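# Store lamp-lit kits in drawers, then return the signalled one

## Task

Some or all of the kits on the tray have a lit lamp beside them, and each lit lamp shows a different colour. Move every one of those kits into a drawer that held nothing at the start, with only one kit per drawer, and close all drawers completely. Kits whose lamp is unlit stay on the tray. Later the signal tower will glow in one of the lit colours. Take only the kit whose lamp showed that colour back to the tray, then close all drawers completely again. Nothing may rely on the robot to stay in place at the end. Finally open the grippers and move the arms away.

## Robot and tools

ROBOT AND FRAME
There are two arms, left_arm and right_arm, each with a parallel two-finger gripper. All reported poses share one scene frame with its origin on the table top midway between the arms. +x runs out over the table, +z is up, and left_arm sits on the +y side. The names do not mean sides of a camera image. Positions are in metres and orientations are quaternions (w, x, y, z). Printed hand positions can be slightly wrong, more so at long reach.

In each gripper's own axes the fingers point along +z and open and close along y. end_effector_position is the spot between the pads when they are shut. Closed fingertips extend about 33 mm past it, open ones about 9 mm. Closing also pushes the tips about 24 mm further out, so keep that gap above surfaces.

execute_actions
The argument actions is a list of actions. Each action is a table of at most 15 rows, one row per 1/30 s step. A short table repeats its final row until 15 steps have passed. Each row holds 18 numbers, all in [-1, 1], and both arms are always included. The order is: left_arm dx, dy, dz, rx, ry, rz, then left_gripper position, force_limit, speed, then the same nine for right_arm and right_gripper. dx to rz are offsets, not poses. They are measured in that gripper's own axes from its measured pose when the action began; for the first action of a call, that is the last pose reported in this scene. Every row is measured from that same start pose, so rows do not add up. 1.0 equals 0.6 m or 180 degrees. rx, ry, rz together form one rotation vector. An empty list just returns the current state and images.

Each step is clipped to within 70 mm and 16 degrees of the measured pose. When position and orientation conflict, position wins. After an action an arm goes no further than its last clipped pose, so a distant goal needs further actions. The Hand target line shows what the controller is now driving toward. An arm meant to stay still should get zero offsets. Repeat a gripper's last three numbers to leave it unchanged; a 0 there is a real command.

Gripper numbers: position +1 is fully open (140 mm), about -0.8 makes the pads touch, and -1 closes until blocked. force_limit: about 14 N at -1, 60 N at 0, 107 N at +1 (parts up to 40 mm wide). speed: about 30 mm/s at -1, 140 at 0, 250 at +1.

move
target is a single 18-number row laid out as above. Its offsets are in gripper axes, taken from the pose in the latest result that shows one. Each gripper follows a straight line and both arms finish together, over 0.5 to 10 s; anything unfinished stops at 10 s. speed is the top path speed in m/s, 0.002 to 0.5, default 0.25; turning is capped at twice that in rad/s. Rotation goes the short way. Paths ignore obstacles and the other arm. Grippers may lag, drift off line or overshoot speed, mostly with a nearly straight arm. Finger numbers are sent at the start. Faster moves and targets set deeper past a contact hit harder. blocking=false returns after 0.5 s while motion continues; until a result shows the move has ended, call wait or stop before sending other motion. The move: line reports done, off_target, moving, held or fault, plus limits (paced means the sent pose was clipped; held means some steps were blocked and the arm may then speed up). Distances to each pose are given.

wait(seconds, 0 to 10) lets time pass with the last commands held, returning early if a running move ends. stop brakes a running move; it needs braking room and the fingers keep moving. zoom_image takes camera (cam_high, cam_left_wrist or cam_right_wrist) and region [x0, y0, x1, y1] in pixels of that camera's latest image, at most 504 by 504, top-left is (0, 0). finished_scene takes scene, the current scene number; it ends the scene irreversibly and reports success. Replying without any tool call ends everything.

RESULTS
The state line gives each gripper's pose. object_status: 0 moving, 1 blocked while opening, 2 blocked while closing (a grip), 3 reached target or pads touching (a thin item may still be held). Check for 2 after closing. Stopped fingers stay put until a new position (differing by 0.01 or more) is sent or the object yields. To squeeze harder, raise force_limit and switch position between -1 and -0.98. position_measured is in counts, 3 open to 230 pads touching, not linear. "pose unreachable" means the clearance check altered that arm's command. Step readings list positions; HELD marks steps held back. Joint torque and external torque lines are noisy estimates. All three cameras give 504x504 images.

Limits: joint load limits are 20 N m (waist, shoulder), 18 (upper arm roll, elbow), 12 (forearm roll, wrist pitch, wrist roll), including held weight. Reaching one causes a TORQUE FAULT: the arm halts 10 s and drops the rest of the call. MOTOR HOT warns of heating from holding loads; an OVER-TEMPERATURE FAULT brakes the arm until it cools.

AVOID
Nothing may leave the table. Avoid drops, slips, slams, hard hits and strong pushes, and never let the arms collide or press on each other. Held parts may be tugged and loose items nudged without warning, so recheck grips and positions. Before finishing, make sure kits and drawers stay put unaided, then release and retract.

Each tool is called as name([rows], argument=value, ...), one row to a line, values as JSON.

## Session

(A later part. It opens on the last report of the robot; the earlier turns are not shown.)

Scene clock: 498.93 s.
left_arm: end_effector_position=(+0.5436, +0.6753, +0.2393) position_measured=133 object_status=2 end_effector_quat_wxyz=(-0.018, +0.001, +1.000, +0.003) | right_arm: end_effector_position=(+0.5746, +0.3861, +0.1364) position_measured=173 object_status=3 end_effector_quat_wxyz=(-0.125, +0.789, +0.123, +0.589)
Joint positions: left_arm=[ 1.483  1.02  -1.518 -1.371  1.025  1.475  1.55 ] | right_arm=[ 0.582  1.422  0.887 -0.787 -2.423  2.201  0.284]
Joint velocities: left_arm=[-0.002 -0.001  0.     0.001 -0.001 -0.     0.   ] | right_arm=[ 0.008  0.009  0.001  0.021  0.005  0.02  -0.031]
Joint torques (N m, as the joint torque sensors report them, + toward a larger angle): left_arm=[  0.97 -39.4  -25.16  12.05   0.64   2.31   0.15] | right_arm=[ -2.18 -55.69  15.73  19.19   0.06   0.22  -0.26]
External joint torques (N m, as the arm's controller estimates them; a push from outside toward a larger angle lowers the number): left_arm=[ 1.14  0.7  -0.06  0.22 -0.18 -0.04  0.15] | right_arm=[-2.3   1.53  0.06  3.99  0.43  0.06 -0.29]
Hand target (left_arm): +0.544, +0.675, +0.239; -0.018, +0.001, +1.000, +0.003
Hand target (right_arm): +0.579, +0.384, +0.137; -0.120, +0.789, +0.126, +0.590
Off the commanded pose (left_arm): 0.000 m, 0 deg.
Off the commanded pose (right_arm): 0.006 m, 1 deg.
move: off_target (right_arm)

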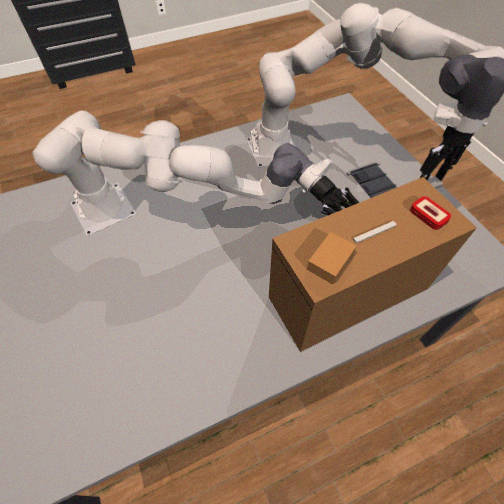

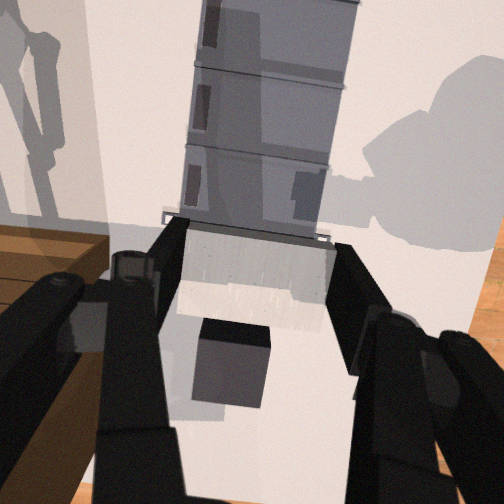

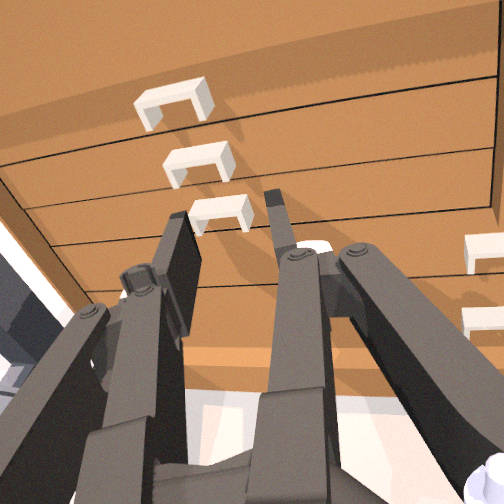

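move(target=[0,0,0,0,0,0,-1,0,-0.5,0,0,-0.08,0,0,0,-0.35,0.3,0], speed=0.08)

move(target=[0,0,0,0,0,0,-1,0,-0.5,0,0,0,0,0,0.5,-0.5,0.3,0], speed=0.4)

move(target=[0,0,0,0,0,0,-1,0,-0.5,-0.015,0,0.03,-0.04,0,0,-0.5,0.3,0], speed=0.05)

Scene clock: 503.67 s.
left_arm: end_effector_position=(+0.5436, +0.6753, +0.2393) position_measured=133 object_status=2 end_effector_quat_wxyz=(-0.018, +0.001, +1.000, +0.003) | right_arm: end_effector_position=(+0.5311, +0.3690, +0.1481) position_measured=173 object_status=3 end_effector_quat_wxyz=(-0.121, +0.789, +0.129, +0.589)
Joint positions: left_arm=[ 1.483  1.02  -1.518 -1.371  1.025  1.475  1.55 ] | right_arm=[ 0.474  1.249  0.892 -1.163 -2.419  2.048  0.391]
Joint velocities: left_arm=[ 0.001 -0.001  0.001 -0.001 -0.     0.001  0.002] | right_arm=[-0.     0.     0.001 -0.002 -0.    -0.009  0.026]
Joint torques (N m, as the joint torque sensors report them, + toward a larger angle): left_arm=[  1.22 -38.2  -25.55  12.1    0.8    2.26   0.18] | right_arm=[ -1.84 -52.28  21.27  13.24  -1.28  -0.48   0.46]
External joint torques (N m, as the arm's controller estimates them; a push from outside toward a larger angle lowers the number): left_arm=[ 1.04  1.73 -0.64  0.16 -0.04 -0.06  0.18] | right_arm=[-1.85  0.67  1.5  -2.2  -0.46 -0.35  0.44]
Hand target (left_arm): +0.544, +0.675, +0.239; -0.018, +0.001, +1.000, +0.003
Hand target (right_arm): +0.531, +0.368, +0.150; -0.125, +0.789, +0.122, +0.589
Off the commanded pose (left_arm): 0.000 m, 0 deg.
Off the commanded pose (right_arm): 0.002 m, 1 deg.
move: done

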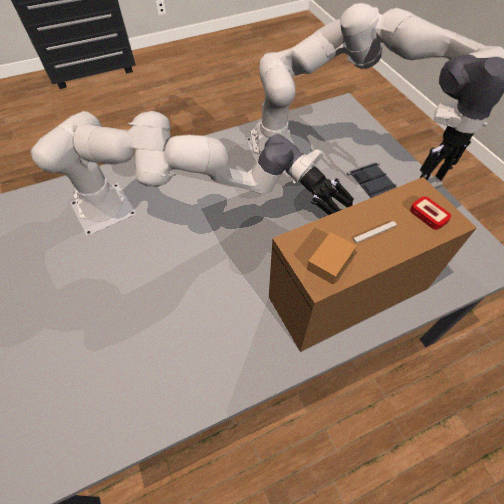

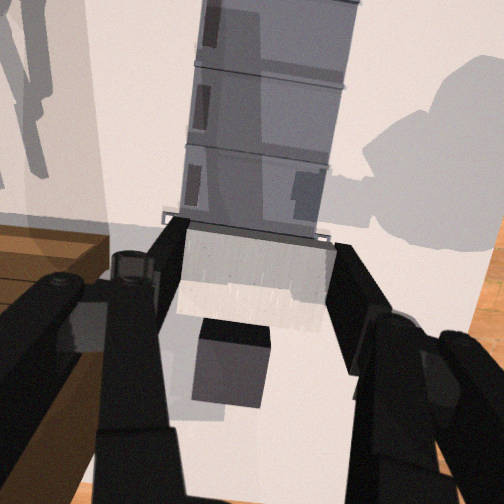

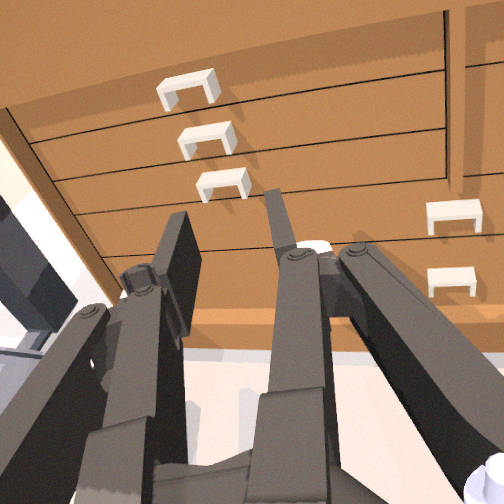

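Scene clock: 506.83 s.
left_arm: end_effector_position=(+0.5436, +0.6753, +0.2393) position_measured=133 object_status=2 end_effector_quat_wxyz=(-0.018, +0.001, +1.000, +0.003) | right_arm: end_effector_position=(+0.5313, +0.3700, +0.1512) position_measured=192 object_status=3 end_effector_quat_wxyz=(-0.500, +0.652, -0.464, +0.331)
Joint positions: left_arm=[ 1.483  1.02  -1.518 -1.371  1.025  1.475  1.55 ] | right_arm=[ 0.316  1.546  1.337 -1.199 -2.799  1.901  1.732]
Joint velocities: left_arm=[-0.    -0.001 -0.     0.001 -0.001  0.001 -0.001] | right_arm=[-0.001 -0.001 -0.003 -0.002 -0.002 -0.     0.034]
Joint torques (N m, as the joint torque sensors report them, + toward a larger angle): left_arm=[  0.33 -38.54 -25.8   12.22   0.56   2.22   0.1 ] | right_arm=[  0.57 -49.92  25.77   2.61  -2.29   0.2    0.44]
External joint torques (N m, as the arm's controller estimates them; a push from outside toward a larger angle lowers the number): left_arm=[ 0.28  1.57 -0.73  0.27 -0.28 -0.12  0.1 ] | right_arm=[ 0.79 -0.06 -0.82 -1.52 -1.05 -0.16  0.49]
Hand target (left_arm): +0.544, +0.675, +0.239; -0.018, +0.001, +1.000, +0.003
Hand target (right_arm): +0.529, +0.372, +0.152; -0.504, +0.648, -0.466, +0.328
Off the commanded pose (left_arm): 0.000 m, 0 deg.
Off the commanded pose (right_arm): 0.003 m, 0 deg.
joint sent to its limit (right arm) — the command would take joint 5 (forearm roll) past its lower limit, so that joint was sent only as far as its limit.
move: done

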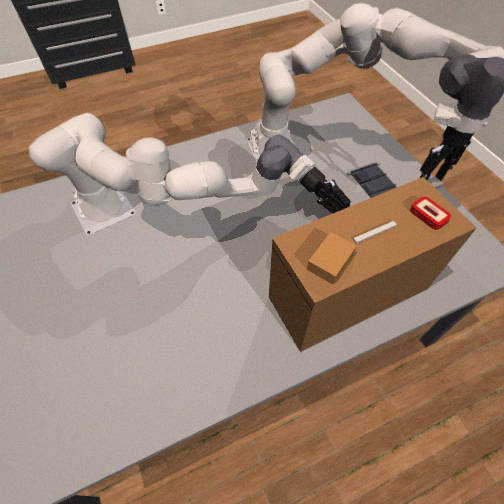

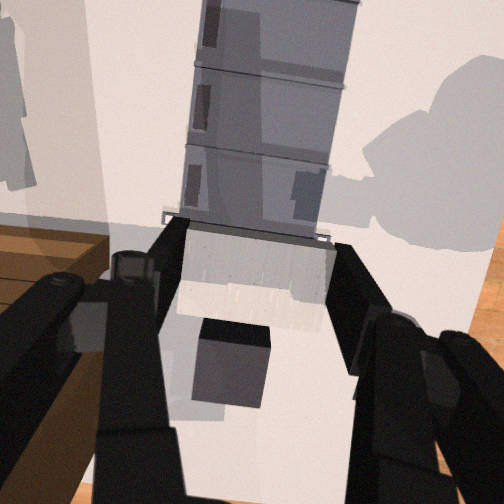

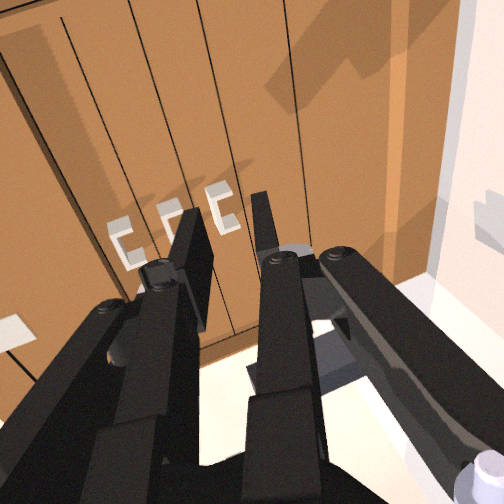

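Scene clock: 508.57 s.
left_arm: end_effector_position=(+0.5436, +0.6753, +0.2393) position_measured=133 object_status=2 end_effector_quat_wxyz=(-0.018, +0.001, +1.000, +0.003) | right_arm: end_effector_position=(+0.5454, +0.3839, +0.1470) position_measured=192 object_status=3 end_effector_quat_wxyz=(-0.460, +0.678, -0.488, +0.301)
Joint positions: left_arm=[ 1.483  1.02  -1.518 -1.371  1.025  1.475  1.55 ] | right_arm=[ 0.404  1.562  1.383 -0.99  -2.651  2.002  1.6  ]
Joint velocities: left_arm=[-0.    -0.002 -0.001  0.001  0.     0.001 -0.   ] | right_arm=[ 0.003  0.    -0.     0.004  0.009  0.007 -0.029]
Joint torques (N m, as the joint torque sensors report them, + toward a larger angle): left_arm=[  0.61 -38.72 -26.37  12.68   0.73   2.41   0.07] | right_arm=[  1.44 -51.48  24.06   5.04  -0.12   1.11  -0.09]
External joint torques (N m, as the arm's controller estimates them; a push from outside toward a larger angle lowers the number): left_arm=[ 0.62  1.35 -1.32  0.78 -0.1   0.07  0.07] | right_arm=[ 1.5   1.7   0.3   1.38  0.66  0.12 -0.04]
Hand target (left_arm): +0.544, +0.675, +0.239; -0.018, +0.001, +1.000, +0.003
Hand target (right_arm): +0.544, +0.385, +0.146; -0.458, +0.682, -0.483, +0.302
Off the commanded pose (left_arm): 0.000 m, 0 deg.
Off the commanded pose (right_arm): 0.001 m, 1 deg.
move: done

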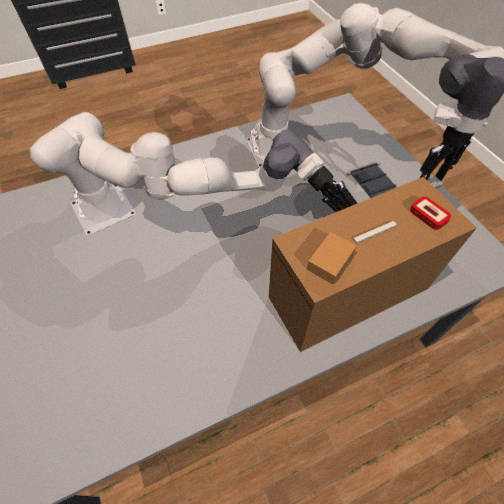

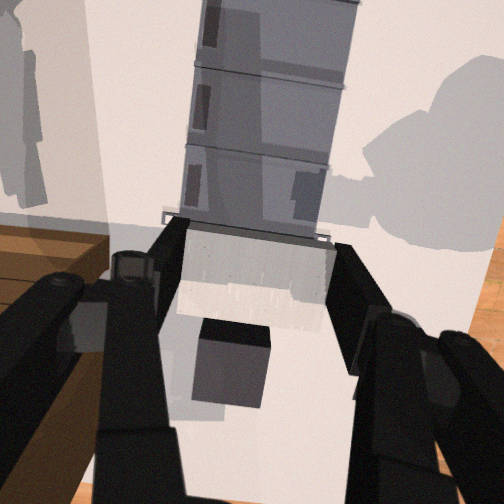

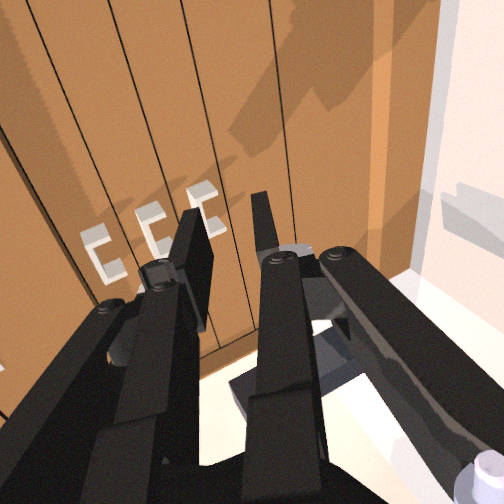

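move(target=[0,0,0,0,0,0,-1,0,-0.5,0,-0.005,0,0.08,0,0,-0.5,0.3,0], speed=0.08)

move(target=[0,0,0,0,0,0,-1,0,-0.5,0.005,0,0.025,0,0,0,-0.5,0.3,0], speed=0.03)

Scene clock: 513.23 s.
left_arm: end_effector_position=(+0.5436, +0.6753, +0.2393) position_measured=133 object_status=2 end_effector_quat_wxyz=(-0.018, +0.001, +1.000, +0.003) | right_arm: end_effector_position=(+0.5468, +0.3832, +0.1460) position_measured=192 object_status=3 end_effector_quat_wxyz=(-0.537, +0.620, -0.444, +0.362)
Joint positions: left_arm=[ 1.483  1.02  -1.518 -1.371  1.025  1.475  1.55 ] | right_arm=[ 0.455  1.5    1.139 -1.015 -2.799  1.974  1.883]
Joint velocities: left_arm=[ 0.001 -0.001  0.001  0.     0.002  0.001 -0.   ] | right_arm=[ 0.001 -0.002 -0.    -0.001 -0.001 -0.     0.035]
Joint torques (N m, as the joint torque sensors report them, + toward a larger angle): left_arm=[  0.25 -38.89 -25.83  13.08   0.74   2.27   0.12] | right_arm=[  0.71 -52.9   20.58  10.67  -2.19  -0.75   0.37]
External joint torques (N m, as the arm's controller estimates them; a push from outside toward a larger angle lowers the number): left_arm=[ 0.08  1.03 -0.95  1.15 -0.11 -0.05  0.12] | right_arm=[ 0.49  0.88 -1.49  1.81 -1.02 -0.48  0.42]
Hand target (left_arm): +0.544, +0.675, +0.239; -0.018, +0.001, +1.000, +0.003
Hand target (right_arm): +0.547, +0.383, +0.148; -0.541, +0.614, -0.447, +0.360
Off the commanded pose (left_arm): 0.000 m, 0 deg.
Off the commanded pose (right_arm): 0.004 m, 1 deg.
joint sent to its limit (right arm) — the command would take joint 5 (forearm roll) past its lower limit, so that joint was sent only as far as its limit.
move: off_target (right_arm)

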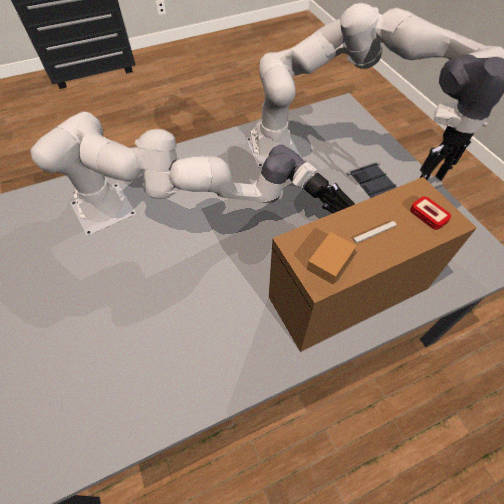

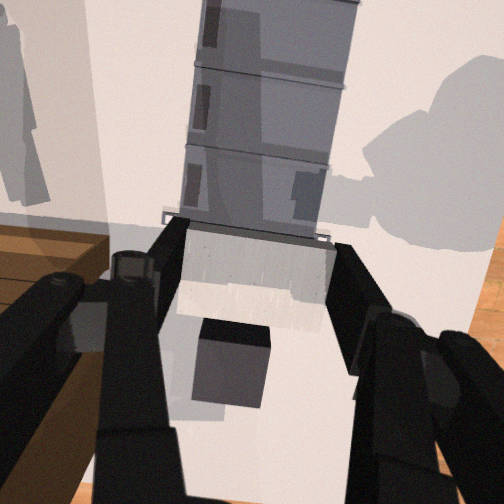

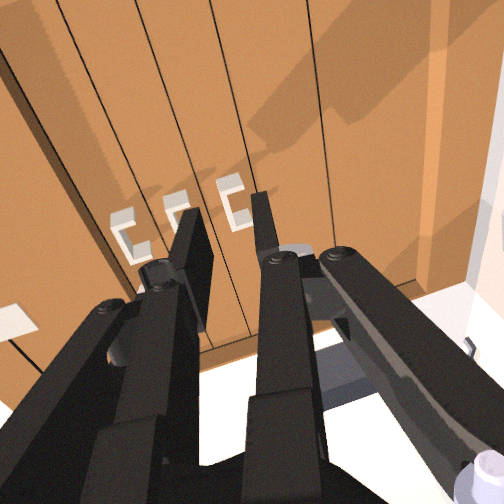

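Scene clock: 514.23 s.
left_arm: end_effector_position=(+0.5436, +0.6753, +0.2393) position_measured=133 object_status=2 end_effector_quat_wxyz=(-0.018, +0.001, +1.000, +0.003) | right_arm: end_effector_position=(+0.5626, +0.3851, +0.1451) position_measured=192 object_status=3 end_effector_quat_wxyz=(-0.538, +0.617, -0.448, +0.360)
Joint positions: left_arm=[ 1.483  1.02  -1.518 -1.371  1.025  1.475  1.55 ] | right_arm=[ 0.487  1.526  1.136 -0.913 -2.799  2.032  1.877]
Joint velocities: left_arm=[-0.001  0.001  0.     0.001  0.    -0.    -0.   ] | right_arm=[ 0.003  0.001 -0.004  0.005  0.     0.009 -0.003]
Joint torques (N m, as the joint torque sensors report them, + toward a larger angle): left_arm=[  0.38 -39.05 -26.04  11.9    0.8    2.25   0.09] | right_arm=[  0.89 -52.33  19.99  10.54  -1.19  -0.11  -0.29]
External joint torques (N m, as the arm's controller estimates them; a push from outside toward a larger angle lowers the number): left_arm=[ 0.33  0.82 -1.14  0.04 -0.03 -0.07  0.09] | right_arm=[ 1.08  2.64 -0.32  1.31 -0.19  0.16 -0.24]
Hand target (left_arm): +0.544, +0.675, +0.239; -0.018, +0.001, +1.000, +0.003
Hand target (right_arm): +0.562, +0.386, +0.143; -0.537, +0.620, -0.444, +0.362
Off the commanded pose (left_arm): 0.000 m, 0 deg.
Off the commanded pose (right_arm): 0.002 m, 1 deg.
move: done

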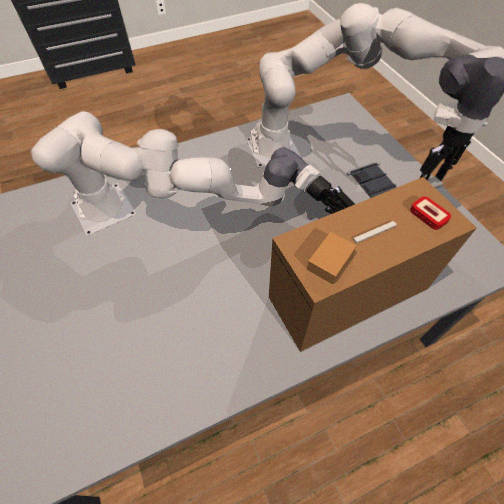

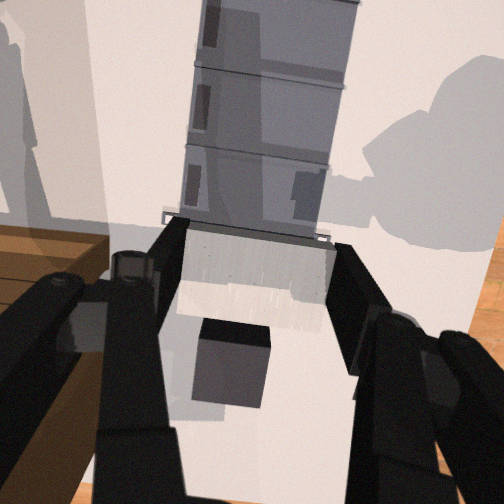

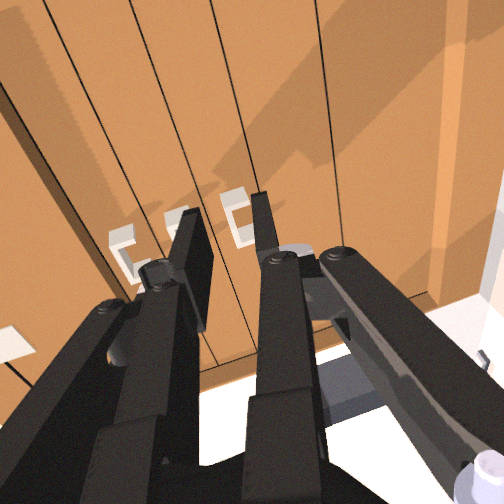

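move(target=[0,0,0,0,0,0,-1,0,-0.5,0,0.012,0,0,0,0,-0.5,0.3,0], speed=0.03)

move(target=[0,0,0,0,0,0,-1,0,-0.5,0,-0.004,0.025,0,0,0,-0.5,0.3,0], speed=0.03)

Scene clock: 516.57 s.
left_arm: end_effector_position=(+0.5436, +0.6753, +0.2393) position_measured=133 object_status=2 end_effector_quat_wxyz=(-0.018, +0.001, +1.000, +0.003) | right_arm: end_effector_position=(+0.5615, +0.3848, +0.1384) position_measured=192 object_status=3 end_effector_quat_wxyz=(-0.536, +0.618, -0.447, +0.361)
Joint positions: left_arm=[ 1.483  1.02  -1.518 -1.371  1.025  1.475  1.55 ] | right_arm=[ 0.492  1.533  1.131 -0.907 -2.799  2.033  1.878]
Joint velocities: left_arm=[-0.001  0.001 -0.     0.001 -0.001 -0.001 -0.   ] | right_arm=[ 0.001 -0.001  0.001  0.003  0.    -0.     0.003]
Joint torques (N m, as the joint torque sensors report them, + toward a larger angle): left_arm=[  0.37 -38.06 -26.91  11.58   0.76   2.25   0.09] | right_arm=[  0.62 -52.4   19.23  11.33  -2.02  -0.36   0.32]
External joint torques (N m, as the arm's controller estimates them; a push from outside toward a larger angle lowers the number): left_arm=[ 0.42  1.95 -1.9  -0.28 -0.07 -0.08  0.08] | right_arm=[ 0.67  2.9  -1.07  2.12 -1.01 -0.1   0.37]
Hand target (left_arm): +0.544, +0.675, +0.239; -0.018, +0.001, +1.000, +0.003
Hand target (right_arm): +0.561, +0.385, +0.138; -0.538, +0.617, -0.448, +0.360
Off the commanded pose (left_arm): 0.000 m, 0 deg.
Off the commanded pose (right_arm): 0.000 m, 0 deg.
joint sent to its limit (right arm) — the command would take joint 5 (forearm roll) past its lower limit, so that joint was sent only as far as its limit.
move: done

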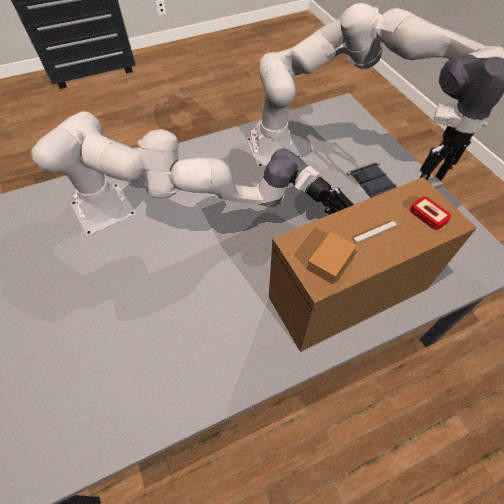

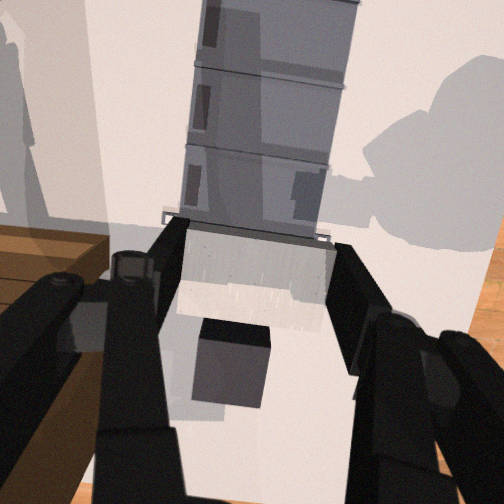

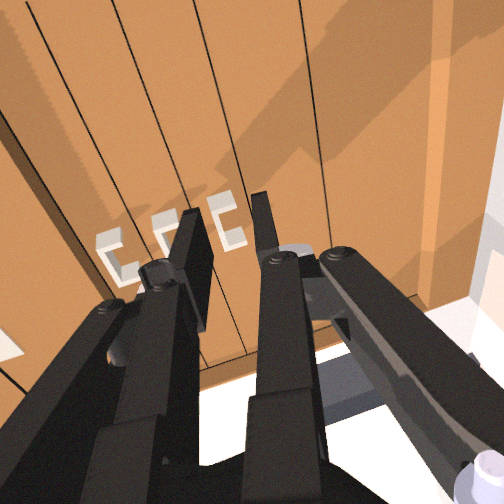

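Scene clock: 517.47 s.
left_arm: end_effector_position=(+0.5436, +0.6753, +0.2393) position_measured=133 object_status=2 end_effector_quat_wxyz=(-0.018, +0.001, +1.000, +0.003) | right_arm: end_effector_position=(+0.5759, +0.3897, +0.1391) position_measured=192 object_status=3 end_effector_quat_wxyz=(-0.539, +0.615, -0.449, +0.360)
Joint positions: left_arm=[ 1.483  1.02  -1.518 -1.371  1.025  1.475  1.55 ] | right_arm=[ 0.562  1.576  1.131 -0.735 -2.797  2.116  1.859]
Joint velocities: left_arm=[-0.    -0.001  0.     0.001  0.     0.001  0.001] | right_arm=[ 0.013  0.006 -0.     0.03   0.007  0.029 -0.017]
Joint torques (N m, as the joint torque sensors report them, + toward a larger angle): left_arm=[  0.99 -38.92 -26.46  11.63   0.78   2.35   0.1 ] | right_arm=[ -0.07 -55.19  18.51  11.64  -0.01  -0.03  -0.33]
External joint torques (N m, as the arm's controller estimates them; a push from outside toward a larger angle lowers the number): left_arm=[ 1.    1.11 -1.45 -0.24 -0.06  0.02  0.1 ] | right_arm=[ 0.05  1.65  1.36  2.19  0.75  0.18 -0.28]
Hand target (left_arm): +0.544, +0.675, +0.239; -0.018, +0.001, +1.000, +0.003
Hand target (right_arm): +0.576, +0.390, +0.138; -0.536, +0.619, -0.447, +0.361
Off the commanded pose (left_arm): 0.000 m, 0 deg.
Off the commanded pose (right_arm): 0.001 m, 1 deg.
move: done

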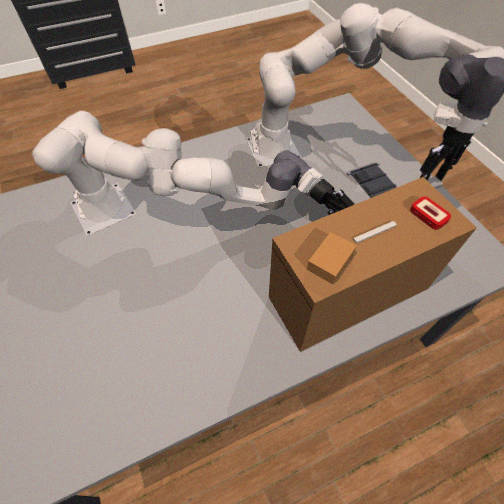

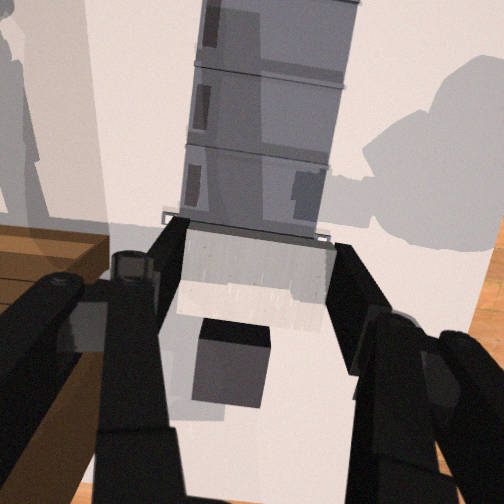

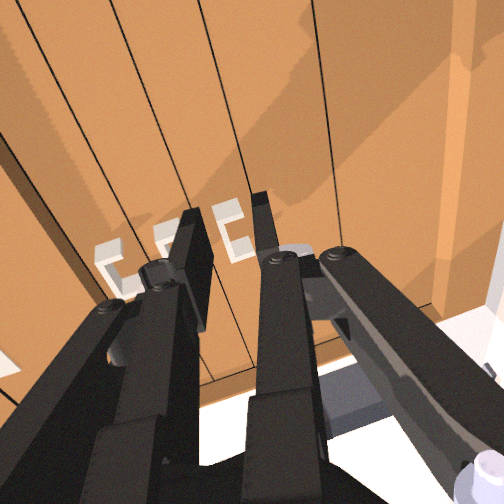

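move(target=[0,0,0,0,0,0,-1,0,-0.5,0,-0.003,0.012,0,0,0,-0.6,0.3,0], speed=0.02)

move(target=[0,0,0,0,0,0,-1,0,-0.5,0,0,0,0,0,0,-1,0.3,-0.5])

Scene clock: 519.93 s.
left_arm: end_effector_position=(+0.5436, +0.6753, +0.2393) position_measured=133 object_status=2 end_effector_quat_wxyz=(-0.018, +0.001, +1.000, +0.003) | right_arm: end_effector_position=(+0.5771, +0.3951, +0.1388) position_measured=205 object_status=3 end_effector_quat_wxyz=(-0.542, +0.614, -0.449, +0.358)
Joint positions: left_arm=[ 1.483  1.02  -1.518 -1.371  1.025  1.475  1.55 ] | right_arm=[ 0.621  1.608  1.137 -0.615 -2.796  2.171  1.846]
Joint velocities: left_arm=[-0.    -0.    -0.    -0.001 -0.001  0.001 -0.   ] | right_arm=[ 0.045  0.023  0.003  0.094  0.003  0.052 -0.019]
Joint torques (N m, as the joint torque sensors report them, + toward a larger angle): left_arm=[  0.72 -38.89 -26.23  12.3    0.71   2.29   0.13] | right_arm=[ -3.93 -55.13  17.57  13.03   0.18  -0.13  -0.38]
External joint torques (N m, as the arm's controller estimates them; a push from outside toward a larger angle lowers the number): left_arm=[ 0.69  1.02 -1.28  0.43 -0.12 -0.04  0.12] | right_arm=[-3.71  2.95  2.63  3.46  0.79  0.01 -0.33]
Hand target (left_arm): +0.544, +0.675, +0.239; -0.018, +0.001, +1.000, +0.003
Hand target (right_arm): +0.583, +0.392, +0.140; -0.539, +0.615, -0.449, +0.360
Off the commanded pose (left_arm): 0.000 m, 0 deg.
Off the commanded pose (right_arm): 0.006 m, 0 deg.
move: off_target (right_arm)

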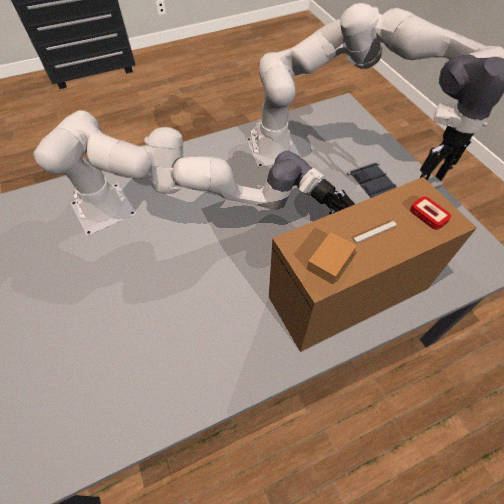

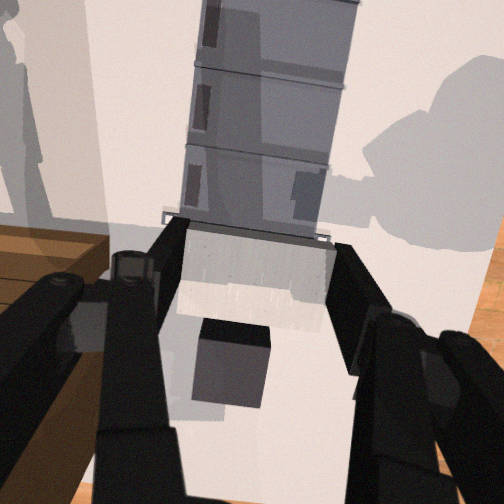

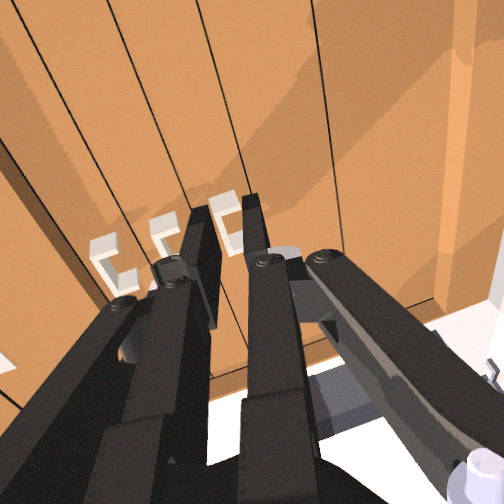

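Scene clock: 520.43 s.
left_arm: end_effector_position=(+0.5436, +0.6753, +0.2393) position_measured=133 object_status=2 end_effector_quat_wxyz=(-0.018, +0.001, +1.000, +0.003) | right_arm: end_effector_position=(+0.5767, +0.3953, +0.1387) position_measured=217 object_status=2 end_effector_quat_wxyz=(-0.541, +0.615, -0.448, +0.359)
Joint positions: left_arm=[ 1.483  1.02  -1.518 -1.371  1.025  1.475  1.55 ] | right_arm=[ 0.622  1.608  1.137 -0.615 -2.796  2.17   1.842]
Joint velocities: left_arm=[-0.    -0.001  0.    -0.    -0.     0.     0.001] | right_arm=[-0.001 -0.001  0.    -0.     0.002 -0.    -0.003]
Joint torques (N m, as the joint torque sensors report them, + toward a larger angle): left_arm=[  0.13 -38.41 -25.66  11.59   0.69   2.16   0.11] | right_arm=[ -0.86 -55.8   15.84   9.39  -0.8   -0.14   0.37]
External joint torques (N m, as the arm's controller estimates them; a push from outside toward a larger angle lowers the number): left_arm=[ 0.3   1.63 -0.61 -0.2  -0.14 -0.17  0.11] | right_arm=[-0.78  2.07  0.94 -0.25 -0.2   0.03  0.43]
Hand target (left_arm): +0.544, +0.675, +0.239; -0.018, +0.001, +1.000, +0.003
Hand target (right_arm): +0.577, +0.395, +0.139; -0.542, +0.614, -0.449, +0.358
Off the commanded pose (left_arm): 0.000 m, 0 deg.
Off the commanded pose (right_arm): 0.001 m, 0 deg.
move: done

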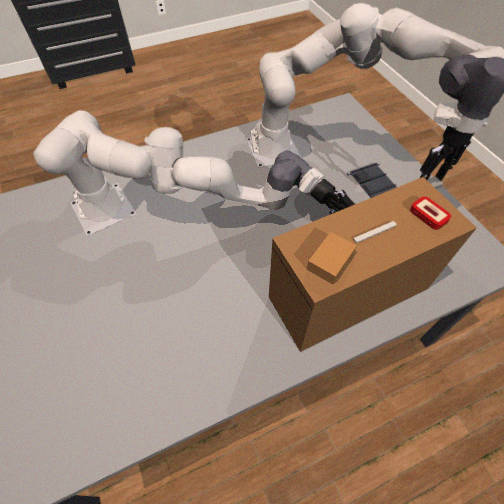

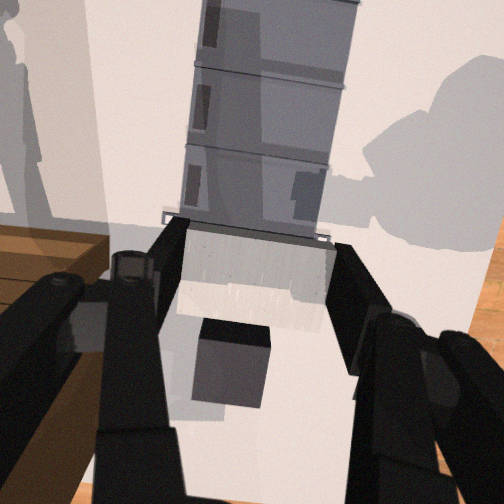

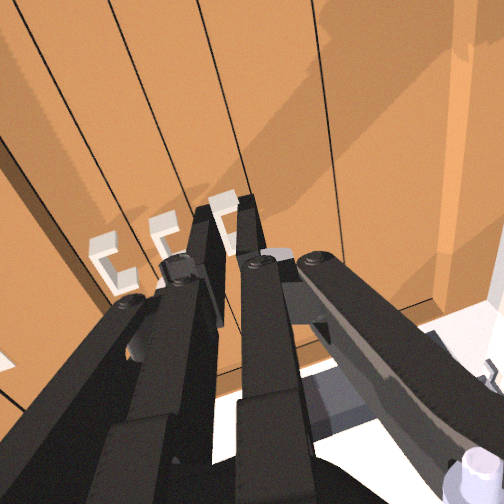

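move(target=[0,0,0,0,0,0,-1,0,-0.5,-0.068,0.039,-0.22,0,0,0,-1,0.3,-0.5], speed=0.05)

Scene clock: 524.80 s.
left_arm: end_effector_position=(+0.5436, +0.6753, +0.2393) position_measured=133 object_status=2 end_effector_quat_wxyz=(-0.018, +0.001, +1.000, +0.003) | right_arm: end_effector_position=(+0.4371, +0.3874, +0.1410) position_measured=217 object_status=2 end_effector_quat_wxyz=(-0.540, +0.618, -0.442, +0.363)
Joint positions: left_arm=[ 1.483  1.02  -1.518 -1.371  1.025  1.475  1.55 ] | right_arm=[ 0.457  1.457  1.164 -1.308 -2.796  1.699  1.945]
Joint velocities: left_arm=[ 0.     0.    -0.    -0.     0.001 -0.    -0.001] | right_arm=[-0.002  0.001  0.005 -0.006  0.    -0.006  0.002]
Joint torques (N m, as the joint torque sensors report them, + toward a larger angle): left_arm=[  0.59 -38.96 -27.16  12.37   0.67   2.32   0.07] | right_arm=[ -1.15 -45.3   28.48   6.02  -1.87  -1.19   0.69]
External joint torques (N m, as the arm's controller estimates them; a push from outside toward a larger angle lowers the number): left_arm=[ 0.56  0.99 -2.18  0.49 -0.16 -0.01  0.07] | right_arm=[-1.05  3.61  2.91 -1.69 -0.03 -0.73  0.74]
Hand target (left_arm): +0.544, +0.675, +0.239; -0.018, +0.001, +1.000, +0.003
Hand target (right_arm): +0.436, +0.386, +0.139; -0.541, +0.615, -0.448, +0.359
Off the commanded pose (left_arm): 0.000 m, 0 deg.
Off the commanded pose (right_arm): 0.003 m, 1 deg.
move: done

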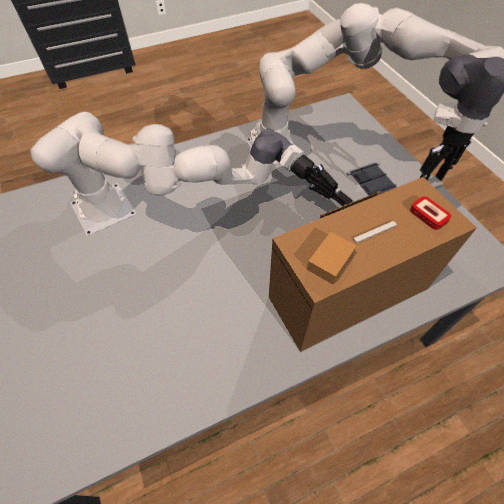

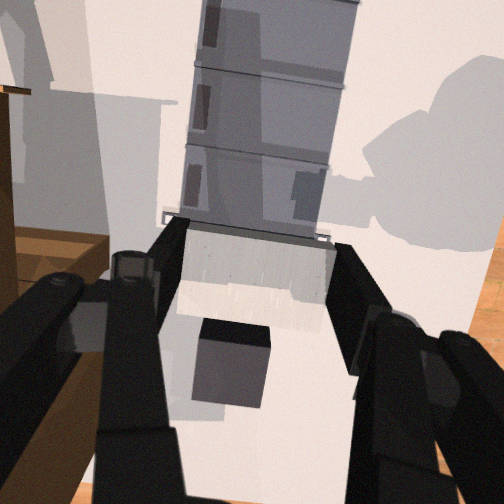

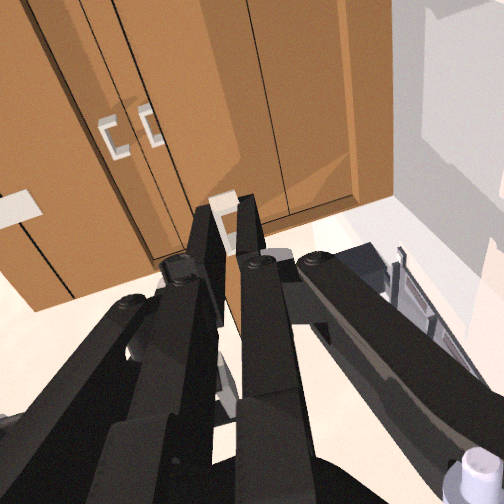

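move(target=[0.04,0,-0.06,0,0,0,-1,0,-0.5,-0.01,0.005,-0.028,0,0,0,-1,0.3,-0.5], speed=0.05)

move(target=[0.0,-0.41,0.04,0,0,0,-1,0,-0.5,0,0,0,0,0,0,-1,0.3,-0.5], speed=0.2)

Scene clock: 528.03 s.
left_arm: end_effector_position=(+0.5226, +0.6773, +0.2761) position_measured=133 object_status=2 end_effector_quat_wxyz=(-0.016, -0.001, +1.000, +0.004) | right_arm: end_effector_position=(+0.4220, +0.3866, +0.1411) position_measured=217 object_status=2 end_effector_quat_wxyz=(-0.540, +0.618, -0.439, +0.365)
Joint positions: left_arm=[ 1.549  0.979 -1.585 -1.394  0.996  1.429  1.553] | right_arm=[ 0.461  1.454  1.169 -1.341 -2.796  1.662  1.945]
Joint velocities: left_arm=[ 0.001 -0.001 -0.006 -0.003 -0.001 -0.012  0.001] | right_arm=[-0.    -0.    -0.001 -0.002 -0.001 -0.002 -0.   ]
Joint torques (N m, as the joint torque sensors report them, + toward a larger angle): left_arm=[  2.08 -36.51 -26.83  12.07  -0.17   1.99   0.33] | right_arm=[  0.54 -46.46  28.11   5.15  -1.64  -1.17   0.31]
External joint torques (N m, as the arm's controller estimates them; a push from outside toward a larger angle lowers the number): left_arm=[ 2.15  1.15 -2.14 -0.06 -1.01 -0.36  0.33] | right_arm=[ 0.62  1.99  2.1  -2.37  0.29 -0.69  0.36]
Hand target (left_arm): +0.521, +0.676, +0.277; -0.018, +0.001, +1.000, +0.003
Hand target (right_arm): +0.419, +0.387, +0.141; -0.540, +0.618, -0.442, +0.363
Off the commanded pose (left_arm): 0.003 m, 0 deg.
Off the commanded pose (right_arm): 0.003 m, 0 deg.
move: done

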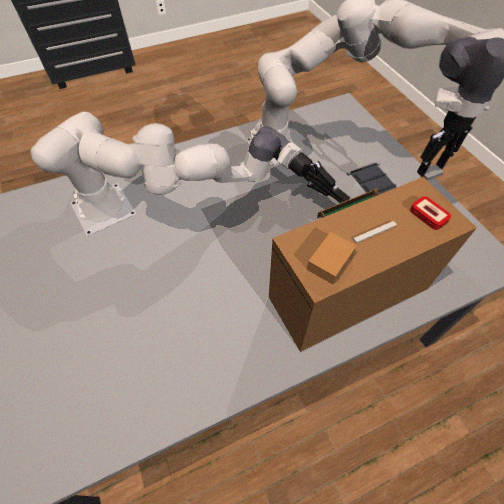

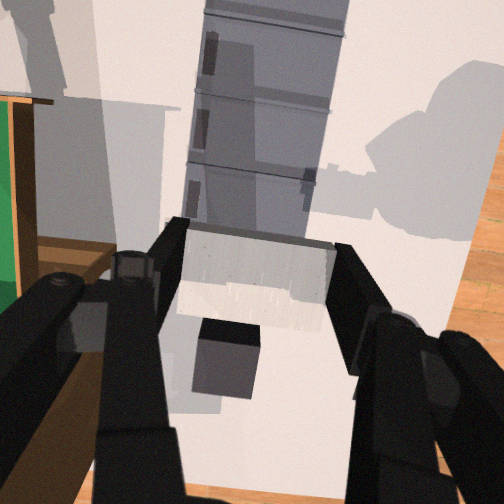

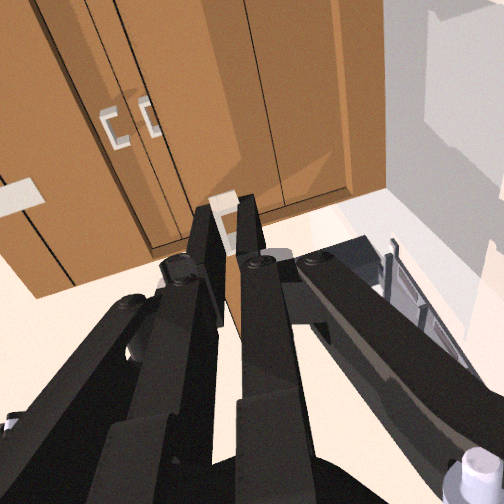

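Scene clock: 530.07 s.
left_arm: end_effector_position=(+0.5223, +0.4310, +0.2541) position_measured=133 object_status=2 end_effector_quat_wxyz=(-0.013, +0.008, +1.000, +0.006) | right_arm: end_effector_position=(+0.4220, +0.3866, +0.1411) position_measured=217 object_status=2 end_effector_quat_wxyz=(-0.540, +0.618, -0.439, +0.365)
Joint positions: left_arm=[ 1.483  0.87  -1.679 -1.786  0.865  1.6    1.13 ] | right_arm=[ 0.461  1.454  1.169 -1.341 -2.796  1.662  1.945]
Joint velocities: left_arm=[-0.001 -0.001  0.     0.001 -0.001  0.001 -0.028] | right_arm=[ 0.     0.    -0.001 -0.002 -0.    -0.     0.   ]
Joint torques (N m, as the joint torque sensors report them, + toward a larger angle): left_arm=[  0.82 -25.86 -25.37  14.5   -0.13   2.75  -0.15] | right_arm=[ -0.58 -47.27  26.42   7.43  -2.09  -0.59   0.05]
External joint torques (N m, as the arm's controller estimates them; a push from outside toward a larger angle lowers the number): left_arm=[ 0.9  -0.26 -0.93 -1.08 -0.93  0.39 -0.15] | right_arm=[-0.67  1.12  0.39  0.03 -0.17 -0.14  0.1 ]
Hand target (left_arm): +0.522, +0.430, +0.254; -0.012, +0.001, +1.000, +0.005
Hand target (right_arm): +0.422, +0.387, +0.141; -0.540, +0.618, -0.439, +0.365
Off the commanded pose (left_arm): 0.004 m, 1 deg.
Off the commanded pose (right_arm): 0.000 m, 0 deg.
move: off_target (left_arm)

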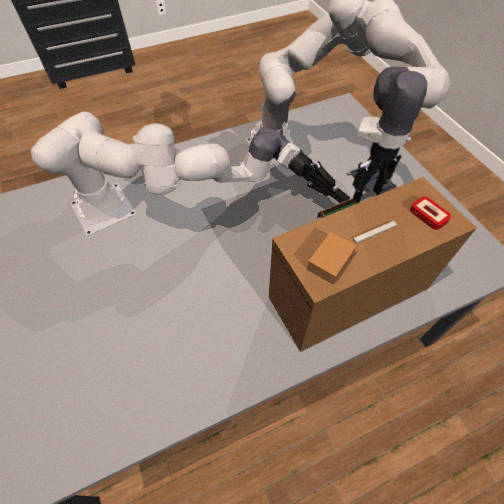

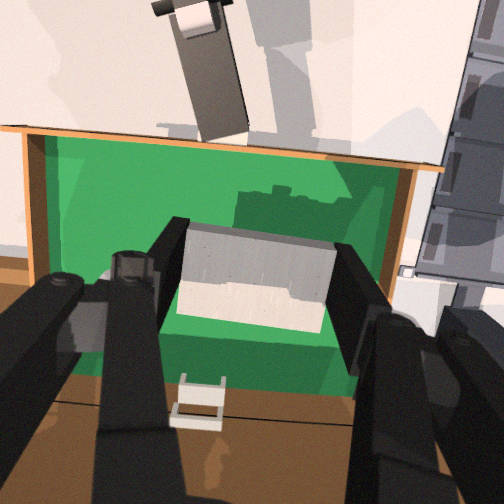

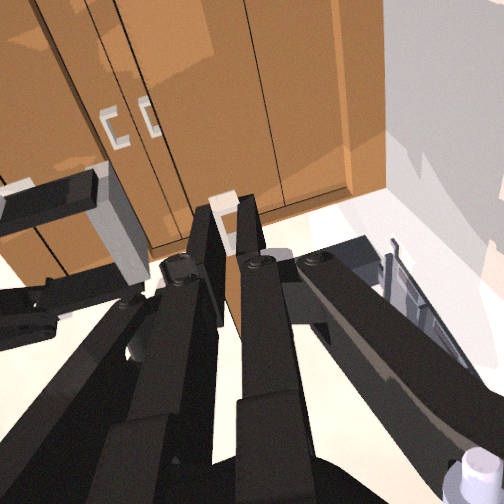

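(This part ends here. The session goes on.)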